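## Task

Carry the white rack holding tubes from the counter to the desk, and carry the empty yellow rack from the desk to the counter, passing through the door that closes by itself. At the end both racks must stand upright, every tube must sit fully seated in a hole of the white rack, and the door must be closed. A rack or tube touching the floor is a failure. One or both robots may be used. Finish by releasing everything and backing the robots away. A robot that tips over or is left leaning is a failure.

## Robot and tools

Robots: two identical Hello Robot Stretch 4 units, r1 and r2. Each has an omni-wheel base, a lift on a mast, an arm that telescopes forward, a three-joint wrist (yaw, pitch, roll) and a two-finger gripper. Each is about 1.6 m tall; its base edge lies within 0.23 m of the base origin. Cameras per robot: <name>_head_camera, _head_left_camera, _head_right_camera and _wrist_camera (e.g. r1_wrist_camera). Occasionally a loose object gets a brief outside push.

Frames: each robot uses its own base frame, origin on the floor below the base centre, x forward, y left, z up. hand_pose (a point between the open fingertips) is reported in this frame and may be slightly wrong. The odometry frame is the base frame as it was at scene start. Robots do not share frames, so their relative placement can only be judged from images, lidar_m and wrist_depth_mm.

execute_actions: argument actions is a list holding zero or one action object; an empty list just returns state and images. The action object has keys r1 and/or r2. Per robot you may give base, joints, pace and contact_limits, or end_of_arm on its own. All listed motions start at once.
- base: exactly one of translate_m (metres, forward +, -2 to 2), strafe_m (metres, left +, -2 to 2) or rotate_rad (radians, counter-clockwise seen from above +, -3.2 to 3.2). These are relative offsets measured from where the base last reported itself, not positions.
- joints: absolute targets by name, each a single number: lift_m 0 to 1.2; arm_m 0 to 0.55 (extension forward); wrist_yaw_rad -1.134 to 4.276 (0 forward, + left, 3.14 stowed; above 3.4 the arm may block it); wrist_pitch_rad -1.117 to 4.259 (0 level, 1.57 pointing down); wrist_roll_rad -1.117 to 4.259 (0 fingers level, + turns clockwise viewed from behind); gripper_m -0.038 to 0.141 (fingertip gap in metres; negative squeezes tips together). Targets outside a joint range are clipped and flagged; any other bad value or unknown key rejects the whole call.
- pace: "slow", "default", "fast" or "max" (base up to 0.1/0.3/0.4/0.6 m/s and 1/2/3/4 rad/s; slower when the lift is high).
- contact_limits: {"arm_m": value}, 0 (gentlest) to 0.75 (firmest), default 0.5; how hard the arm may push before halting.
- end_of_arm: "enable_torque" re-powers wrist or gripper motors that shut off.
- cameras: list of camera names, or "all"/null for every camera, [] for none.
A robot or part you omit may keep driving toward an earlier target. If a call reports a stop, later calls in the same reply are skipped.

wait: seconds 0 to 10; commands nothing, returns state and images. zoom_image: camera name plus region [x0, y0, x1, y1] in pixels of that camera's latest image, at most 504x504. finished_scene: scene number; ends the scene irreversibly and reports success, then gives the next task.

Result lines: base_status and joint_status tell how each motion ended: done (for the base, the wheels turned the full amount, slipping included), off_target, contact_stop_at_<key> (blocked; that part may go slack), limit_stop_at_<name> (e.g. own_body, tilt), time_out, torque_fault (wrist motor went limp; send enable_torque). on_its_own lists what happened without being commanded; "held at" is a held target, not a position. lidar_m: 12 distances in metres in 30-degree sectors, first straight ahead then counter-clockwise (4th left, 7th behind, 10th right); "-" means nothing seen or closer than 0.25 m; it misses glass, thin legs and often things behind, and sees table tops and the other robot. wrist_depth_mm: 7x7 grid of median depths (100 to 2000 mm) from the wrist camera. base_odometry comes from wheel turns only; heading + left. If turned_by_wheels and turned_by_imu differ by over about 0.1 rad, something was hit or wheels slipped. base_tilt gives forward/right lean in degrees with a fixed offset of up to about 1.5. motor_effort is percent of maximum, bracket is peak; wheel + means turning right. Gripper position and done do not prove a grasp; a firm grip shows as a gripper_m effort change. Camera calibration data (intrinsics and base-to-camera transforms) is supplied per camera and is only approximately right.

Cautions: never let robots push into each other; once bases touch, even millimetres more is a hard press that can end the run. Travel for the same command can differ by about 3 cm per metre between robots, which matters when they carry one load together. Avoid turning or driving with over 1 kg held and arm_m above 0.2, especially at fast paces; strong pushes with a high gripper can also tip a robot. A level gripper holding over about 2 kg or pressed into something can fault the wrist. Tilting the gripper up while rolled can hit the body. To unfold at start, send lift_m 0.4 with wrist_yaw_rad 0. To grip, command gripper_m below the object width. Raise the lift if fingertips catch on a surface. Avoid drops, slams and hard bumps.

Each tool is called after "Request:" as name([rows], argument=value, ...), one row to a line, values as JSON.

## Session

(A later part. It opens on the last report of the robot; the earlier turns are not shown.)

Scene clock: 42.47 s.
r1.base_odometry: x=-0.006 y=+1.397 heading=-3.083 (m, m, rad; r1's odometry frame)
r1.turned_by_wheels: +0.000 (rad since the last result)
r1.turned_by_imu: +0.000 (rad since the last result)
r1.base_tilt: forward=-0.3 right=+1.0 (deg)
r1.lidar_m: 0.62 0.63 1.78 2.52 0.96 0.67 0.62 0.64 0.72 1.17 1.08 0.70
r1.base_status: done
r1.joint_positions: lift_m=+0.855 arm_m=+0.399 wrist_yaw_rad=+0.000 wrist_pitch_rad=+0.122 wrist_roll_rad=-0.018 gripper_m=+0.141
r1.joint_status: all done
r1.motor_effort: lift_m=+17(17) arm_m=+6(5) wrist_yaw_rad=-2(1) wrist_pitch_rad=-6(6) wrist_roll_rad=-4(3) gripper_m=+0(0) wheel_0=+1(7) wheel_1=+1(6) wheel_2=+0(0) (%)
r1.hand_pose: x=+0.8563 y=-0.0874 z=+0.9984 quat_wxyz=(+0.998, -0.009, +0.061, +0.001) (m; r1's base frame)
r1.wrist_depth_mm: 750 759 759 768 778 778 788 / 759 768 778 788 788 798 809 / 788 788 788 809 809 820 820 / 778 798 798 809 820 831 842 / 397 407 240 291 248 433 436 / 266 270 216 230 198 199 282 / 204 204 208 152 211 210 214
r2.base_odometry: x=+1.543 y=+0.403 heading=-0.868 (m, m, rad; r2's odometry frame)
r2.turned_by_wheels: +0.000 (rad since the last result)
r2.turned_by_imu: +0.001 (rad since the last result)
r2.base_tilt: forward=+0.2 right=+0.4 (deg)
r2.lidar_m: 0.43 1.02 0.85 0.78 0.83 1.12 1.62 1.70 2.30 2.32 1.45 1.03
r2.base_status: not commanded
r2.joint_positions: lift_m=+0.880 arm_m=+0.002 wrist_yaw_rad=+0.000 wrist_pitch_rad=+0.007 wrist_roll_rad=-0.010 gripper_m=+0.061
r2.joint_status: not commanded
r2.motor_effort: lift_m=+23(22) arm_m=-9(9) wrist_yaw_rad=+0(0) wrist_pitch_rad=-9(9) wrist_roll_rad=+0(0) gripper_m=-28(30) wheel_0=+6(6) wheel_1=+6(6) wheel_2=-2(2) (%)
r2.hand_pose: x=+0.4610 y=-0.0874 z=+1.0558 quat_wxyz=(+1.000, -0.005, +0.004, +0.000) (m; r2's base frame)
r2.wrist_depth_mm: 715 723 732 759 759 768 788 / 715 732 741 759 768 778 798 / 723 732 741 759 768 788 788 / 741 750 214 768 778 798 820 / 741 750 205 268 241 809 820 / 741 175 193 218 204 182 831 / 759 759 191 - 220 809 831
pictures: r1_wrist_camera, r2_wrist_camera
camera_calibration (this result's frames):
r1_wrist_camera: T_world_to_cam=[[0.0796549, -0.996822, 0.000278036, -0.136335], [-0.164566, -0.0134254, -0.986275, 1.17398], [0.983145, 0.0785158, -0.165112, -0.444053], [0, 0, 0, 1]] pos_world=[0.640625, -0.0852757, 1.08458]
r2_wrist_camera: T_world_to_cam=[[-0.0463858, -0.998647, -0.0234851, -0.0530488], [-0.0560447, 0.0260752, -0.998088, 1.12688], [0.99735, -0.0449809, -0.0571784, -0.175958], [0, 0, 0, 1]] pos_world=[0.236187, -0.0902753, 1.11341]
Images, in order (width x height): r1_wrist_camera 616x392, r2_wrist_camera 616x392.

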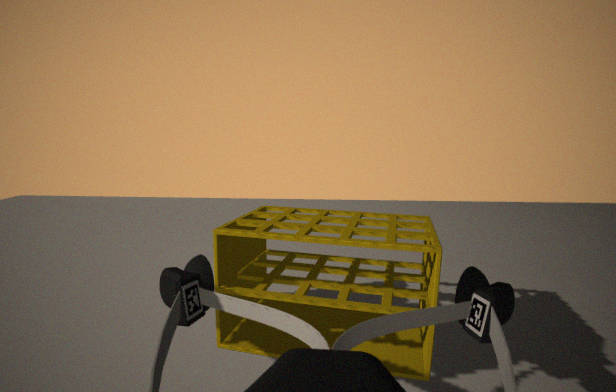

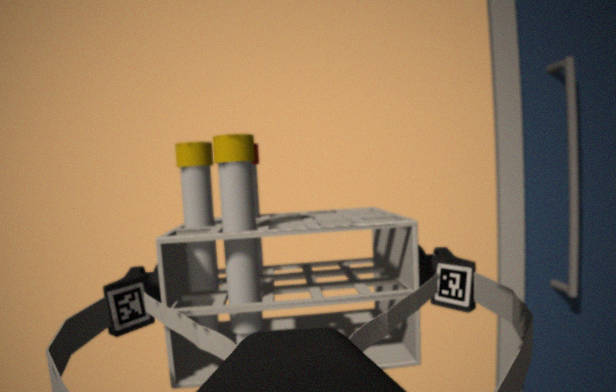

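Request:
execute_actions([
  {"r1":{"base":{"strafe_m":0.009}}},
], cameras=[])

Request:
execute_actions([
  {"r1":{"joints":{"arm_m":0.425}}},
], cameras=["r1_wrist_camera"])

Request:
execute_actions([
  {"r1":{"joints":{"gripper_m":0.06}}},
], cameras=["r1_wrist_camera"])

Scene clock: 44.77 s.
r1.base_odometry: x=-0.005 y=+1.388 heading=-3.083 (m, m, rad; r1's odometry frame)
r1.turned_by_wheels: +0.000 (rad since the last result)
r1.turned_by_imu: +0.000 (rad since the last result)
r1.base_tilt: forward=-0.2 right=+1.0 (deg)
r1.lidar_m: 0.59 0.64 1.77 2.51 0.95 0.68 0.61 0.65 0.72 1.17 1.07 0.67
r1.base_status: done
r1.joint_positions: lift_m=+0.855 arm_m=+0.399 wrist_yaw_rad=+0.000 wrist_pitch_rad=+0.122 wrist_roll_rad=-0.018 gripper_m=+0.141
r1.joint_status: not commanded
r1.motor_effort: lift_m=+17(17) arm_m=+6(6) wrist_yaw_rad=-2(2) wrist_pitch_rad=-7(6) wrist_roll_rad=-4(4) gripper_m=+1(1) wheel_0=+0(6) wheel_1=-1(7) wheel_2=+0(0) (%)
r1.hand_pose: x=+0.8563 y=-0.0874 z=+0.9984 quat_wxyz=(+0.998, -0.009, +0.061, +0.001) (m; r1's base frame)
r1.wrist_depth_mm: 741 741 768 768 768 778 788 / 759 768 778 778 788 798 809 / 768 788 798 809 820 820 831 / 778 809 809 831 820 831 842 / 397 407 251 267 268 392 436 / 266 271 216 230 213 197 283 / 204 203 208 153 205 199 214
r2.base_odometry: x=+1.543 y=+0.403 heading=-0.868 (m, m, rad; r2's odometry frame)
r2.turned_by_wheels: +0.000 (rad since the last result)
r2.turned_by_imu: +0.001 (rad since the last result)
r2.base_tilt: forward=+0.2 right=+0.4 (deg)
r2.lidar_m: 0.43 1.03 0.85 0.80 0.83 1.14 1.61 1.66 2.30 2.32 1.41 1.03
r2.base_status: not commanded
r2.joint_positions: lift_m=+0.880 arm_m=+0.002 wrist_yaw_rad=+0.000 wrist_pitch_rad=+0.007 wrist_roll_rad=-0.010 gripper_m=+0.061
r2.joint_status: not commanded
r2.motor_effort: lift_m=+23(23) arm_m=-9(9) wrist_yaw_rad=+1(1) wrist_pitch_rad=-9(8) wrist_roll_rad=+0(0) gripper_m=-28(31) wheel_0=+6(6) wheel_1=+6(6) wheel_2=-2(2) (%)
r2.hand_pose: x=+0.4610 y=-0.0874 z=+1.0558 quat_wxyz=(+1.000, -0.005, +0.004, +0.000) (m; r2's base frame)
r2.wrist_depth_mm: 715 715 741 750 759 778 788 / 723 732 741 750 768 768 788 / 723 741 741 759 768 788 809 / 741 750 213 768 778 798 809 / 732 750 205 268 242 798 820 / 750 175 195 219 203 182 831 / 750 768 191 - 219 798 842
pictures: none
No camera images: the call's "cameras" was empty. Leave "cameras" out to get every camera's image.

Scene clock: 45.57 s.
r1.base_odometry: x=-0.005 y=+1.388 heading=-3.083 (m, m, rad; r1's odometry frame)
r1.turned_by_wheels: +0.000 (rad since the last result)
r1.turned_by_imu: +0.000 (rad since the last result)
r1.base_tilt: forward=-0.3 right=+0.8 (deg)
r1.lidar_m: 0.63 0.62 1.76 2.50 0.94 0.73 0.64 0.64 0.75 1.18 1.07 0.68
r1.base_status: not commanded
r1.joint_positions: lift_m=+0.855 arm_m=+0.424 wrist_yaw_rad=+0.000 wrist_pitch_rad=+0.122 wrist_roll_rad=-0.018 gripper_m=+0.141
r1.joint_status: all done
r1.motor_effort: lift_m=+17(17) arm_m=+6(6) wrist_yaw_rad=+0(1) wrist_pitch_rad=-7(7) wrist_roll_rad=-3(4) gripper_m=+0(0) wheel_0=-1(1) wheel_1=-1(1) wheel_2=+0(0) (%)
r1.hand_pose: x=+0.8813 y=-0.0874 z=+0.9984 quat_wxyz=(+0.998, -0.009, +0.061, +0.001) (m; r1's base frame)
r1.wrist_depth_mm: 723 732 732 741 750 750 768 / 732 750 750 759 759 768 778 / 759 759 768 778 788 788 809 / 759 778 788 788 798 809 809 / 397 407 225 265 247 433 436 / 266 272 199 223 212 193 282 / 204 204 204 152 206 199 214
r2.base_odometry: x=+1.543 y=+0.403 heading=-0.868 (m, m, rad; r2's odometry frame)
r2.turned_by_wheels: +0.000 (rad since the last result)
r2.turned_by_imu: +0.000 (rad since the last result)
r2.base_tilt: forward=+0.1 right=+0.4 (deg)
r2.lidar_m: 0.43 1.01 0.85 0.80 0.83 1.15 1.62 1.68 2.31 2.31 1.44 1.02
r2.base_status: not commanded
r2.joint_positions: lift_m=+0.880 arm_m=+0.002 wrist_yaw_rad=+0.000 wrist_pitch_rad=+0.007 wrist_roll_rad=-0.010 gripper_m=+0.061
r2.joint_status: not commanded
r2.motor_effort: lift_m=+23(23) arm_m=-9(9) wrist_yaw_rad=+1(0) wrist_pitch_rad=-9(10) wrist_roll_rad=+1(0) gripper_m=-27(30) wheel_0=+6(6) wheel_1=+6(6) wheel_2=-2(2) (%)
r2.hand_pose: x=+0.4610 y=-0.0874 z=+1.0558 quat_wxyz=(+1.000, -0.005, +0.004, +0.000) (m; r2's base frame)
r2.wrist_depth_mm: 723 715 723 750 759 778 788 / 715 732 741 759 768 778 788 / 732 741 741 768 778 788 798 / 723 741 213 778 788 788 809 / 741 741 204 268 242 798 820 / 750 175 193 218 203 183 842 / 750 768 191 - 220 809 842
pictures: r1_wrist_camera
camera_calibration (this result's frames):
r1_wrist_camera: T_world_to_cam=[[0.0794548, -0.996838, 0.000278073, -0.138207], [-0.164569, -0.0133924, -0.986275, 1.17809], [0.98316, 0.0783185, -0.165113, -0.468632], [0, 0, 0, 1]] pos_world=[0.665598, -0.0852899, 1.08458]
Images, in order (width x height): r1_wrist_camera 616x392.

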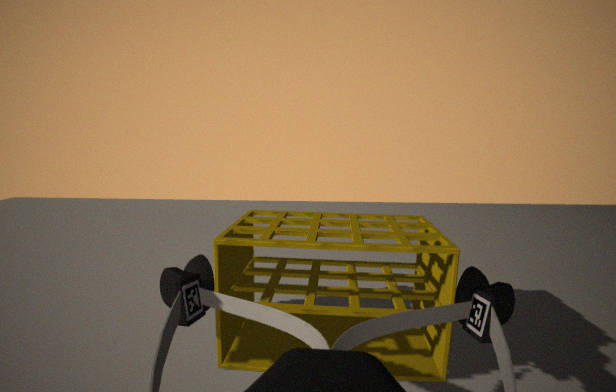

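Scene clock: 47.40 s.
r1.base_odometry: x=-0.005 y=+1.388 heading=-3.083 (m, m, rad; r1's odometry frame)
r1.turned_by_wheels: +0.000 (rad since the last result)
r1.turned_by_imu: +0.000 (rad since the last result)
r1.base_tilt: forward=-0.3 right=+0.9 (deg)
r1.lidar_m: 0.62 0.61 1.76 2.50 0.96 0.70 0.63 0.66 0.73 1.18 1.07 0.69
r1.base_status: not commanded
r1.joint_positions: lift_m=+0.855 arm_m=+0.424 wrist_yaw_rad=+0.000 wrist_pitch_rad=+0.123 wrist_roll_rad=-0.018 gripper_m=+0.061
r1.joint_status: all done
r1.motor_effort: lift_m=+17(17) arm_m=+5(6) wrist_yaw_rad=+2(0) wrist_pitch_rad=-9(9) wrist_roll_rad=-4(4) gripper_m=-30(32) wheel_0=-1(1) wheel_1=-1(1) wheel_2=+0(0) (%)
r1.hand_pose: x=+0.8812 y=-0.0874 z=+0.9982 quat_wxyz=(+0.998, -0.009, +0.061, +0.001) (m; r1's base frame)
r1.wrist_depth_mm: 732 732 741 741 741 768 759 / 741 750 759 759 768 778 778 / 759 759 768 778 778 798 798 / 768 768 778 798 788 820 809 / 394 404 220 384 217 392 433 / 265 240 189 225 220 175 282 / 203 202 189 211 190 198 146
r2.base_odometry: x=+1.543 y=+0.403 heading=-0.868 (m, m, rad; r2's odometry frame)
r2.turned_by_wheels: +0.000 (rad since the last result)
r2.turned_by_imu: +0.001 (rad since the last result)
r2.base_tilt: forward=+0.2 right=+0.4 (deg)
r2.lidar_m: 0.42 1.03 0.87 0.80 0.83 1.13 1.61 1.68 2.27 2.30 1.44 1.04
r2.base_status: not commanded
r2.joint_positions: lift_m=+0.880 arm_m=+0.002 wrist_yaw_rad=+0.000 wrist_pitch_rad=+0.007 wrist_roll_rad=-0.010 gripper_m=+0.061
r2.joint_status: not commanded
r2.motor_effort: lift_m=+22(22) arm_m=-9(9) wrist_yaw_rad=-1(1) wrist_pitch_rad=-9(8) wrist_roll_rad=+0(1) gripper_m=-33(31) wheel_0=+6(6) wheel_1=+6(6) wheel_2=-2(2) (%)
r2.hand_pose: x=+0.4610 y=-0.0874 z=+1.0558 quat_wxyz=(+1.000, -0.005, +0.004, +0.000) (m; r2's base frame)
r2.wrist_depth_mm: 715 732 741 750 768 768 778 / 715 732 750 759 759 778 788 / 723 750 741 768 778 788 798 / 723 750 214 759 778 788 798 / 750 741 204 268 241 809 809 / 741 175 194 219 204 182 820 / 750 768 191 - 220 820 831
pictures: r1_wrist_camera
camera_calibration (this result's frames):
r1_wrist_camera: T_world_to_cam=[[0.0794658, -0.996838, 0.000228364, -0.138162], [-0.165196, -0.013395, -0.98617, 1.17835], [0.983054, 0.078329, -0.165738, -0.467925], [0, 0, 0, 1]] pos_world=[0.665634, -0.0852891, 1.08454]
Images, in order (width x height): r1_wrist_camera 616x392.

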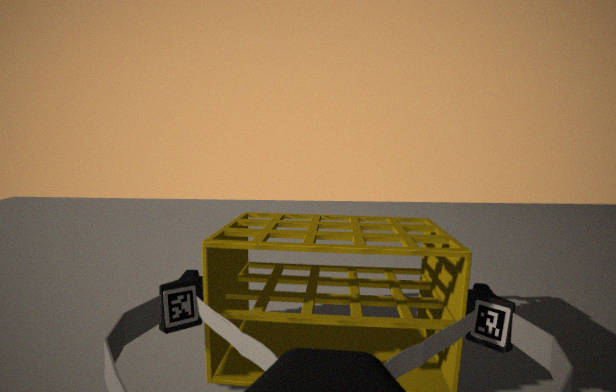

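Request:
execute_actions([
  {"r1":{"joints":{"lift_m":0.89}}},
], cameras=[])

Request:
execute_actions([
  {"r1":{"base":{"strafe_m":0.12},"joints":{"arm_m":0}}},
], cameras=[])

Request:
execute_actions([
  {"r1":{"base":{"translate_m":-0.5},"pace":"slow"}},
], cameras=["r1_head_left_camera","r2_head_right_camera"])

Scene clock: 49.90 s.
r1.base_odometry: x=-0.005 y=+1.388 heading=-3.083 (m, m, rad; r1's odometry frame)
r1.turned_by_wheels: +0.000 (rad since the last result)
r1.turned_by_imu: +0.000 (rad since the last result)
r1.base_tilt: forward=-0.1 right=+0.8 (deg)
r1.lidar_m: 0.61 0.62 1.79 2.51 0.98 0.69 0.62 0.63 0.75 1.18 1.09 0.69
r1.base_status: not commanded
r1.joint_positions: lift_m=+0.890 arm_m=+0.424 wrist_yaw_rad=+0.000 wrist_pitch_rad=+0.123 wrist_roll_rad=-0.018 gripper_m=+0.061
r1.joint_status: all done
r1.motor_effort: lift_m=+27(29) arm_m=+6(5) wrist_yaw_rad=+0(2) wrist_pitch_rad=-9(9) wrist_roll_rad=-4(4) gripper_m=-30(30) wheel_0=-1(1) wheel_1=-1(1) wheel_2=+0(0) (%)
r1.hand_pose: x=+0.8812 y=-0.0874 z=+1.0324 quat_wxyz=(+0.998, -0.009, +0.061, +0.001) (m; r1's base frame)
r1.wrist_depth_mm: 715 723 741 741 750 759 759 / 741 741 759 759 768 768 778 / 759 759 768 778 788 788 798 / 768 768 788 798 798 809 820 / 504 512 220 488 216 496 544 / 336 303 189 224 220 175 355 / 257 256 198 211 190 251 198
r2.base_odometry: x=+1.543 y=+0.403 heading=-0.868 (m, m, rad; r2's odometry frame)
r2.turned_by_wheels: +0.000 (rad since the last result)
r2.turned_by_imu: +0.001 (rad since the last result)
r2.base_tilt: forward=+0.3 right=+0.4 (deg)
r2.lidar_m: 0.43 1.02 0.85 0.80 0.83 1.14 1.62 1.68 2.28 2.30 1.41 1.05
r2.base_status: not commanded
r2.joint_positions: lift_m=+0.880 arm_m=+0.002 wrist_yaw_rad=+0.000 wrist_pitch_rad=+0.007 wrist_roll_rad=-0.010 gripper_m=+0.061
r2.joint_status: not commanded
r2.motor_effort: lift_m=+22(22) arm_m=-9(9) wrist_yaw_rad=+2(0) wrist_pitch_rad=-10(9) wrist_roll_rad=+0(1) gripper_m=-31(33) wheel_0=+6(6) wheel_1=+6(6) wheel_2=-2(2) (%)
r2.hand_pose: x=+0.4610 y=-0.0874 z=+1.0558 quat_wxyz=(+1.000, -0.005, +0.004, +0.000) (m; r2's base frame)
r2.wrist_depth_mm: 707 723 732 750 768 778 788 / 723 732 741 759 778 778 788 / 723 741 741 768 768 778 809 / 732 741 214 768 778 788 809 / 741 750 205 270 242 798 820 / 741 175 194 219 203 183 831 / 750 768 191 - 219 820 831
pictures: none
No camera images: the call's "cameras" was empty. Leave "cameras" out to get every camera's image.

Scene clock: 52.23 s.
r1.base_odometry: x=+0.002 y=+1.268 heading=-3.083 (m, m, rad; r1's odometry frame)
r1.turned_by_wheels: +0.000 (rad since the last result)
r1.turned_by_imu: +0.000 (rad since the last result)
r1.base_tilt: forward=-0.3 right=+1.0 (deg)
r1.lidar_m: 0.42 0.61 1.78 2.39 1.02 0.67 0.64 0.67 0.78 1.31 1.06 0.68
r1.base_status: done
r1.joint_positions: lift_m=+0.890 arm_m=+0.001 wrist_yaw_rad=+0.000 wrist_pitch_rad=+0.123 wrist_roll_rad=-0.018 gripper_m=+0.061
r1.joint_status: all done
r1.motor_effort: lift_m=+27(27) arm_m=-6(5) wrist_yaw_rad=+1(0) wrist_pitch_rad=-11(11) wrist_roll_rad=-3(3) gripper_m=-29(31) wheel_0=+0(8) wheel_1=-2(7) wheel_2=+1(1) (%)
r1.hand_pose: x=+0.4582 y=-0.0875 z=+1.0322 quat_wxyz=(+0.998, -0.009, +0.062, +0.000) (m; r1's base frame)
r1.wrist_depth_mm: 1098 1098 1118 1118 1138 1138 1182 / 1118 1118 1138 1160 1182 1182 1182 / 1138 1182 1160 1182 1182 1205 1205 / 1182 1182 1042 1098 1118 1160 1229 / 508 521 220 496 216 504 554 / 1205 421 189 224 220 175 1308 / 1255 1042 198 211 190 1308 1366
r2.base_odometry: x=+1.543 y=+0.403 heading=-0.868 (m, m, rad; r2's odometry frame)
r2.turned_by_wheels: +0.000 (rad since the last result)
r2.turned_by_imu: +0.001 (rad since the last result)
r2.base_tilt: forward=+0.2 right=+0.4 (deg)
r2.lidar_m: 0.42 1.02 0.85 0.79 0.85 1.13 1.61 1.69 2.30 2.31 1.41 1.03
r2.base_status: not commanded
r2.joint_positions: lift_m=+0.880 arm_m=+0.002 wrist_yaw_rad=+0.000 wrist_pitch_rad=+0.007 wrist_roll_rad=-0.010 gripper_m=+0.061
r2.joint_status: not commanded
r2.motor_effort: lift_m=+23(22) arm_m=-9(9) wrist_yaw_rad=+0(1) wrist_pitch_rad=-9(10) wrist_roll_rad=+1(0) gripper_m=-28(33) wheel_0=+6(6) wheel_1=+6(6) wheel_2=-3(2) (%)
r2.hand_pose: x=+0.4610 y=-0.0874 z=+1.0558 quat_wxyz=(+1.000, -0.005, +0.004, +0.000) (m; r2's base frame)
r2.wrist_depth_mm: 715 723 741 750 759 778 788 / 723 732 750 759 759 768 788 / 723 732 741 759 778 778 798 / 723 750 214 778 768 798 798 / 741 750 205 267 241 798 809 / 750 175 194 218 203 182 820 / 750 759 192 - 219 809 831
pictures: none
No camera images: the call's "cameras" was empty. Leave "cameras" out to get every camera's image.

Scene clock: 58.50 s.
r1.base_odometry: x=+0.500 y=+1.297 heading=-3.083 (m, m, rad; r1's odometry frame)
r1.turned_by_wheels: +0.000 (rad since the last result)
r1.turned_by_imu: +0.003 (rad since the last result)
r1.base_tilt: forward=-0.3 right=+0.9 (deg)
r1.lidar_m: 0.45 1.10 2.41 0.93 0.30 0.25 - 0.25 0.25 0.49 1.38 1.21
r1.base_status: done
r1.joint_positions: lift_m=+0.890 arm_m=+0.001 wrist_yaw_rad=+0.000 wrist_pitch_rad=+0.123 wrist_roll_rad=-0.018 gripper_m=+0.061
r1.joint_status: not commanded
r1.motor_effort: lift_m=+26(27) arm_m=-5(5) wrist_yaw_rad=-1(0) wrist_pitch_rad=-11(11) wrist_roll_rad=-3(4) gripper_m=-29(30) wheel_0=-8(10) wheel_1=-7(9) wheel_2=+15(20) (%)
r1.hand_pose: x=+0.4581 y=-0.0874 z=+1.0323 quat_wxyz=(+0.998, -0.009, +0.062, +0.001) (m; r1's base frame)
r1.wrist_depth_mm: 1537 1576 1618 1618 1618 1618 1618 / 1618 1618 1618 1661 1661 1661 1661 / 1618 1618 1756 1661 1708 1756 1708 / 1708 1661 1281 1078 1118 1464 1499 / 1661 1756 220 1708 216 1808 1537 / 1808 1756 189 224 220 175 1537 / 1756 1756 198 211 190 1756 1499
r2.base_odometry: x=+1.543 y=+0.403 heading=-0.868 (m, m, rad; r2's odometry frame)
r2.turned_by_wheels: +0.000 (rad since the last result)
r2.turned_by_imu: +0.002 (rad since the last result)
r2.base_tilt: forward=+0.2 right=+0.4 (deg)
r2.lidar_m: 0.44 1.04 0.84 0.80 0.83 1.14 1.61 1.66 2.28 2.31 1.43 1.05
r2.base_status: not commanded
r2.joint_positions: lift_m=+0.880 arm_m=+0.002 wrist_yaw_rad=+0.000 wrist_pitch_rad=+0.007 wrist_roll_rad=-0.010 gripper_m=+0.061
r2.joint_status: not commanded
r2.motor_effort: lift_m=+22(22) arm_m=-9(9) wrist_yaw_rad=+1(1) wrist_pitch_rad=-10(10) wrist_roll_rad=+1(0) gripper_m=-29(29) wheel_0=+6(6) wheel_1=+6(6) wheel_2=-2(2) (%)
r2.hand_pose: x=+0.4610 y=-0.0874 z=+1.0558 quat_wxyz=(+1.000, -0.005, +0.004, +0.000) (m; r2's base frame)
r2.wrist_depth_mm: 715 723 732 750 759 768 759 / 715 741 741 759 759 778 759 / 732 741 750 750 778 778 759 / 732 732 213 759 778 798 768 / 750 750 205 268 241 788 788 / 741 175 193 218 203 183 788 / 750 750 192 - 220 820 809
pictures: r1_head_left_camera, r2_head_right_camera
Images, in order (width x height): r1_head_left_camera 420x672, r2_head_right_camera 420x672.

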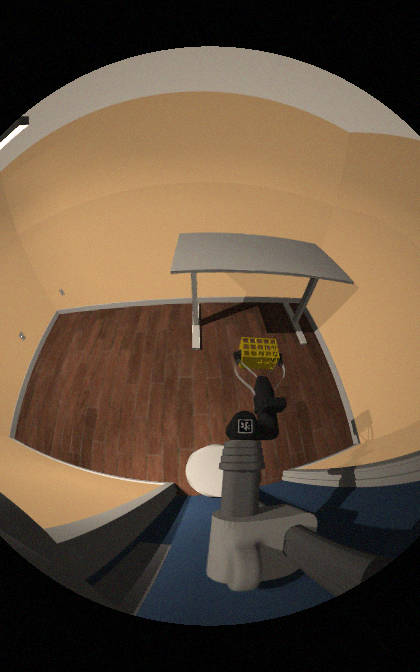

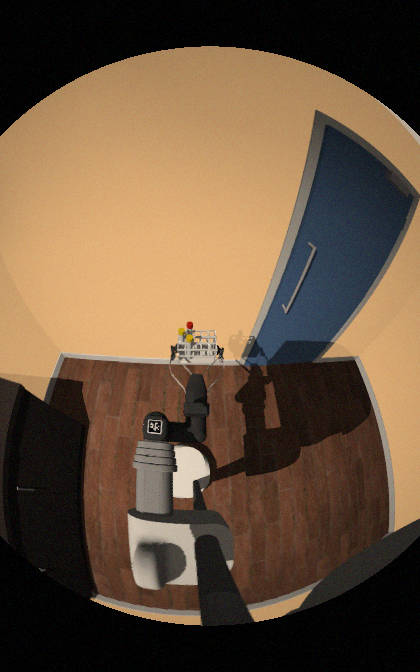

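Rotate so backing heads toward the hinge side.

Request:
execute_actions([
  {"r1":{"base":{"rotate_rad":0.27},"pace":"slow"}},
], cameras=[])

Request:
execute_actions([
  {"r1":{"base":{"translate_m":-0.72}}},
], cameras=[])

Request:
execute_actions([
  {"r1":{"base":{"strafe_m":-0.27}}},
], cameras=["r1_head_right_camera","r2_head_right_camera"])

Scene clock: 60.97 s.
r1.base_odometry: x=+0.500 y=+1.297 heading=-2.814 (m, m, rad; r1's odometry frame)
r1.turned_by_wheels: +0.269 (rad since the last result)
r1.turned_by_imu: +0.266 (rad since the last result)
r1.base_tilt: forward=-0.3 right=+1.0 (deg)
r1.lidar_m: 0.43 2.04 2.35 0.30 0.26 0.25 - 0.25 0.32 0.93 1.43 1.12
r1.base_status: done
r1.joint_positions: lift_m=+0.890 arm_m=+0.001 wrist_yaw_rad=+0.000 wrist_pitch_rad=+0.123 wrist_roll_rad=-0.018 gripper_m=+0.061
r1.joint_status: not commanded
r1.motor_effort: lift_m=+26(26) arm_m=-6(5) wrist_yaw_rad=-2(1) wrist_pitch_rad=-11(10) wrist_roll_rad=-3(3) gripper_m=-26(29) wheel_0=-10(10) wheel_1=-13(18) wheel_2=+12(14) (%)
r1.hand_pose: x=+0.4581 y=-0.0874 z=+1.0323 quat_wxyz=(+0.998, -0.009, +0.062, +0.001) (m; r1's base frame)
r1.wrist_depth_mm: 1983 1863 1708 1661 1537 1499 1397 / 1983 1863 1756 1661 1576 1499 1397 / - 1921 1863 1708 1618 1537 1464 / - 1983 1863 1336 1118 1160 1182 / - - 221 1756 216 1576 1499 / - - 189 224 220 175 1537 / 1808 1808 198 211 190 1661 1576
r2.base_odometry: x=+1.543 y=+0.403 heading=-0.868 (m, m, rad; r2's odometry frame)
r2.turned_by_wheels: +0.000 (rad since the last result)
r2.turned_by_imu: +0.001 (rad since the last result)
r2.base_tilt: forward=+0.2 right=+0.4 (deg)
r2.lidar_m: 0.43 1.03 0.84 0.79 0.83 1.13 1.60 1.69 2.27 2.31 1.40 1.04
r2.base_status: not commanded
r2.joint_positions: lift_m=+0.880 arm_m=+0.002 wrist_yaw_rad=+0.000 wrist_pitch_rad=+0.007 wrist_roll_rad=-0.010 gripper_m=+0.061
r2.joint_status: not commanded
r2.motor_effort: lift_m=+23(22) arm_m=-9(9) wrist_yaw_rad=+1(2) wrist_pitch_rad=-10(9) wrist_roll_rad=+0(0) gripper_m=-31(34) wheel_0=+6(6) wheel_1=+6(6) wheel_2=-2(2) (%)
r2.hand_pose: x=+0.4610 y=-0.0874 z=+1.0558 quat_wxyz=(+1.000, -0.005, +0.004, +0.000) (m; r2's base frame)
r2.wrist_depth_mm: 715 723 741 750 750 768 750 / 723 723 741 750 768 778 759 / 732 741 741 759 778 788 759 / 732 741 214 768 778 798 778 / 741 750 205 270 242 809 778 / 741 176 193 218 204 183 778 / 750 768 192 - 220 809 798
pictures: none
No camera images: the call's "cameras" was empty. Leave "cameras" out to get every camera's image.

Scene clock: 64.83 s.
r1.base_odometry: x=+1.181 y=+1.529 heading=-2.813 (m, m, rad; r1's odometry frame)
r1.turned_by_wheels: +0.001 (rad since the last result)
r1.turned_by_imu: -0.102 (rad since the last result)
r1.base_tilt: forward=-0.1 right=+1.0 (deg)
r1.lidar_m: 0.43 0.51 0.63 0.73 0.81 2.21 0.27 0.25 - 0.25 0.28 1.83
r1.base_status: done
r1.joint_positions: lift_m=+0.890 arm_m=+0.001 wrist_yaw_rad=+0.000 wrist_pitch_rad=+0.123 wrist_roll_rad=-0.018 gripper_m=+0.061
r1.joint_status: not commanded
r1.motor_effort: lift_m=+23(26) arm_m=-3(5) wrist_yaw_rad=+0(7) wrist_pitch_rad=-10(11) wrist_roll_rad=-4(3) gripper_m=-28(30) wheel_0=+5(15) wheel_1=-6(23) wheel_2=+8(30) (%)
r1.hand_pose: x=+0.4579 y=-0.0874 z=+1.0326 quat_wxyz=(+0.998, -0.009, +0.062, +0.001) (m; r1's base frame)
r1.wrist_depth_mm: - - - - - - - / - - - - - - - / - - - - - - - / - - - - 1921 - - / - - 220 - 216 - - / - - 189 224 220 174 - / 1808 1756 198 211 190 1756 1756
r2.base_odometry: x=+1.543 y=+0.403 heading=-0.868 (m, m, rad; r2's odometry frame)
r2.turned_by_wheels: +0.000 (rad since the last result)
r2.turned_by_imu: +0.001 (rad since the last result)
r2.base_tilt: forward=+0.1 right=+0.4 (deg)
r2.lidar_m: 0.42 1.01 0.86 0.80 0.82 1.12 1.62 1.68 2.29 1.05 0.86 1.02
r2.base_status: not commanded
r2.joint_positions: lift_m=+0.880 arm_m=+0.002 wrist_yaw_rad=+0.000 wrist_pitch_rad=+0.007 wrist_roll_rad=-0.010 gripper_m=+0.061
r2.joint_status: not commanded
r2.motor_effort: lift_m=+23(22) arm_m=-9(9) wrist_yaw_rad=+0(1) wrist_pitch_rad=-10(10) wrist_roll_rad=+1(1) gripper_m=-33(33) wheel_0=+6(7) wheel_1=+6(6) wheel_2=-2(2) (%)
r2.hand_pose: x=+0.4610 y=-0.0874 z=+1.0558 quat_wxyz=(+1.000, -0.005, +0.004, +0.000) (m; r2's base frame)
r2.wrist_depth_mm: 715 723 732 741 768 768 - / 723 732 741 759 768 768 - / 732 732 741 768 778 788 - / 741 750 214 778 788 788 - / 741 750 205 268 241 798 - / 750 176 194 218 204 182 - / 759 768 191 - 220 820 -
pictures: none
No camera images: the call's "cameras" was empty. Leave "cameras" out to get every camera's image.

Scene clock: 67.03 s.
r1.base_odometry: x=+1.094 y=+1.784 heading=-2.813 (m, m, rad; r1's odometry frame)
r1.turned_by_wheels: +0.000 (rad since the last result)
r1.turned_by_imu: -0.001 (rad since the last result)
r1.base_tilt: forward=-0.4 right=+0.8 (deg)
r1.lidar_m: 0.39 0.81 0.72 1.01 1.08 2.24 2.15 0.26 0.25 - 0.25 0.29
r1.base_status: done
r1.joint_positions: lift_m=+0.890 arm_m=+0.001 wrist_yaw_rad=+0.000 wrist_pitch_rad=+0.123 wrist_roll_rad=-0.018 gripper_m=+0.061
r1.joint_status: not commanded
r1.motor_effort: lift_m=+23(23) arm_m=-3(4) wrist_yaw_rad=-1(1) wrist_pitch_rad=-10(10) wrist_roll_rad=-4(3) gripper_m=-28(29) wheel_0=+4(18) wheel_1=-6(26) wheel_2=-1(7) (%)
r1.hand_pose: x=+0.4579 y=-0.0874 z=+1.0326 quat_wxyz=(+0.998, -0.009, +0.062, +0.001) (m; r1's base frame)
r1.wrist_depth_mm: - - - - - - 1808 / - - - - - - 1863 / - - - - - - 1863 / - - - - 1921 - 1708 / - - 220 - 216 - 1756 / - - 189 224 220 175 1808 / 1808 1756 198 211 190 1808 960
r2.base_odometry: x=+1.543 y=+0.403 heading=-0.868 (m, m, rad; r2's odometry frame)
r2.turned_by_wheels: +0.000 (rad since the last result)
r2.turned_by_imu: +0.001 (rad since the last result)
r2.base_tilt: forward=+0.2 right=+0.4 (deg)
r2.lidar_m: 0.42 1.04 0.86 0.80 0.84 1.14 1.60 1.68 2.29 1.38 1.10 1.04
r2.base_status: not commanded
r2.joint_positions: lift_m=+0.880 arm_m=+0.002 wrist_yaw_rad=+0.000 wrist_pitch_rad=+0.007 wrist_roll_rad=-0.010 gripper_m=+0.061
r2.joint_status: not commanded
r2.motor_effort: lift_m=+23(22) arm_m=-9(9) wrist_yaw_rad=+1(1) wrist_pitch_rad=-9(8) wrist_roll_rad=+0(1) gripper_m=-29(30) wheel_0=+6(6) wheel_1=+6(6) wheel_2=-2(3) (%)
r2.hand_pose: x=+0.4610 y=-0.0874 z=+1.0558 quat_wxyz=(+1.000, -0.005, +0.004, +0.000) (m; r2's base frame)
r2.wrist_depth_mm: 707 723 741 750 759 778 - / 723 732 750 750 759 778 - / 732 732 741 750 778 778 - / 723 741 213 768 778 788 - / 750 741 205 268 241 809 - / 750 176 194 218 204 182 - / 750 768 192 - 220 820 -
pictures: r1_head_right_camera, r2_head_right_camera
Images, in order (width x height): r1_head_right_camera 420x672, r2_head_right_camera 420x672.

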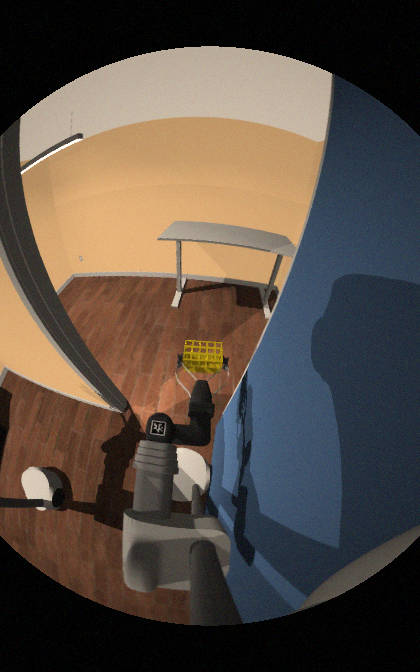

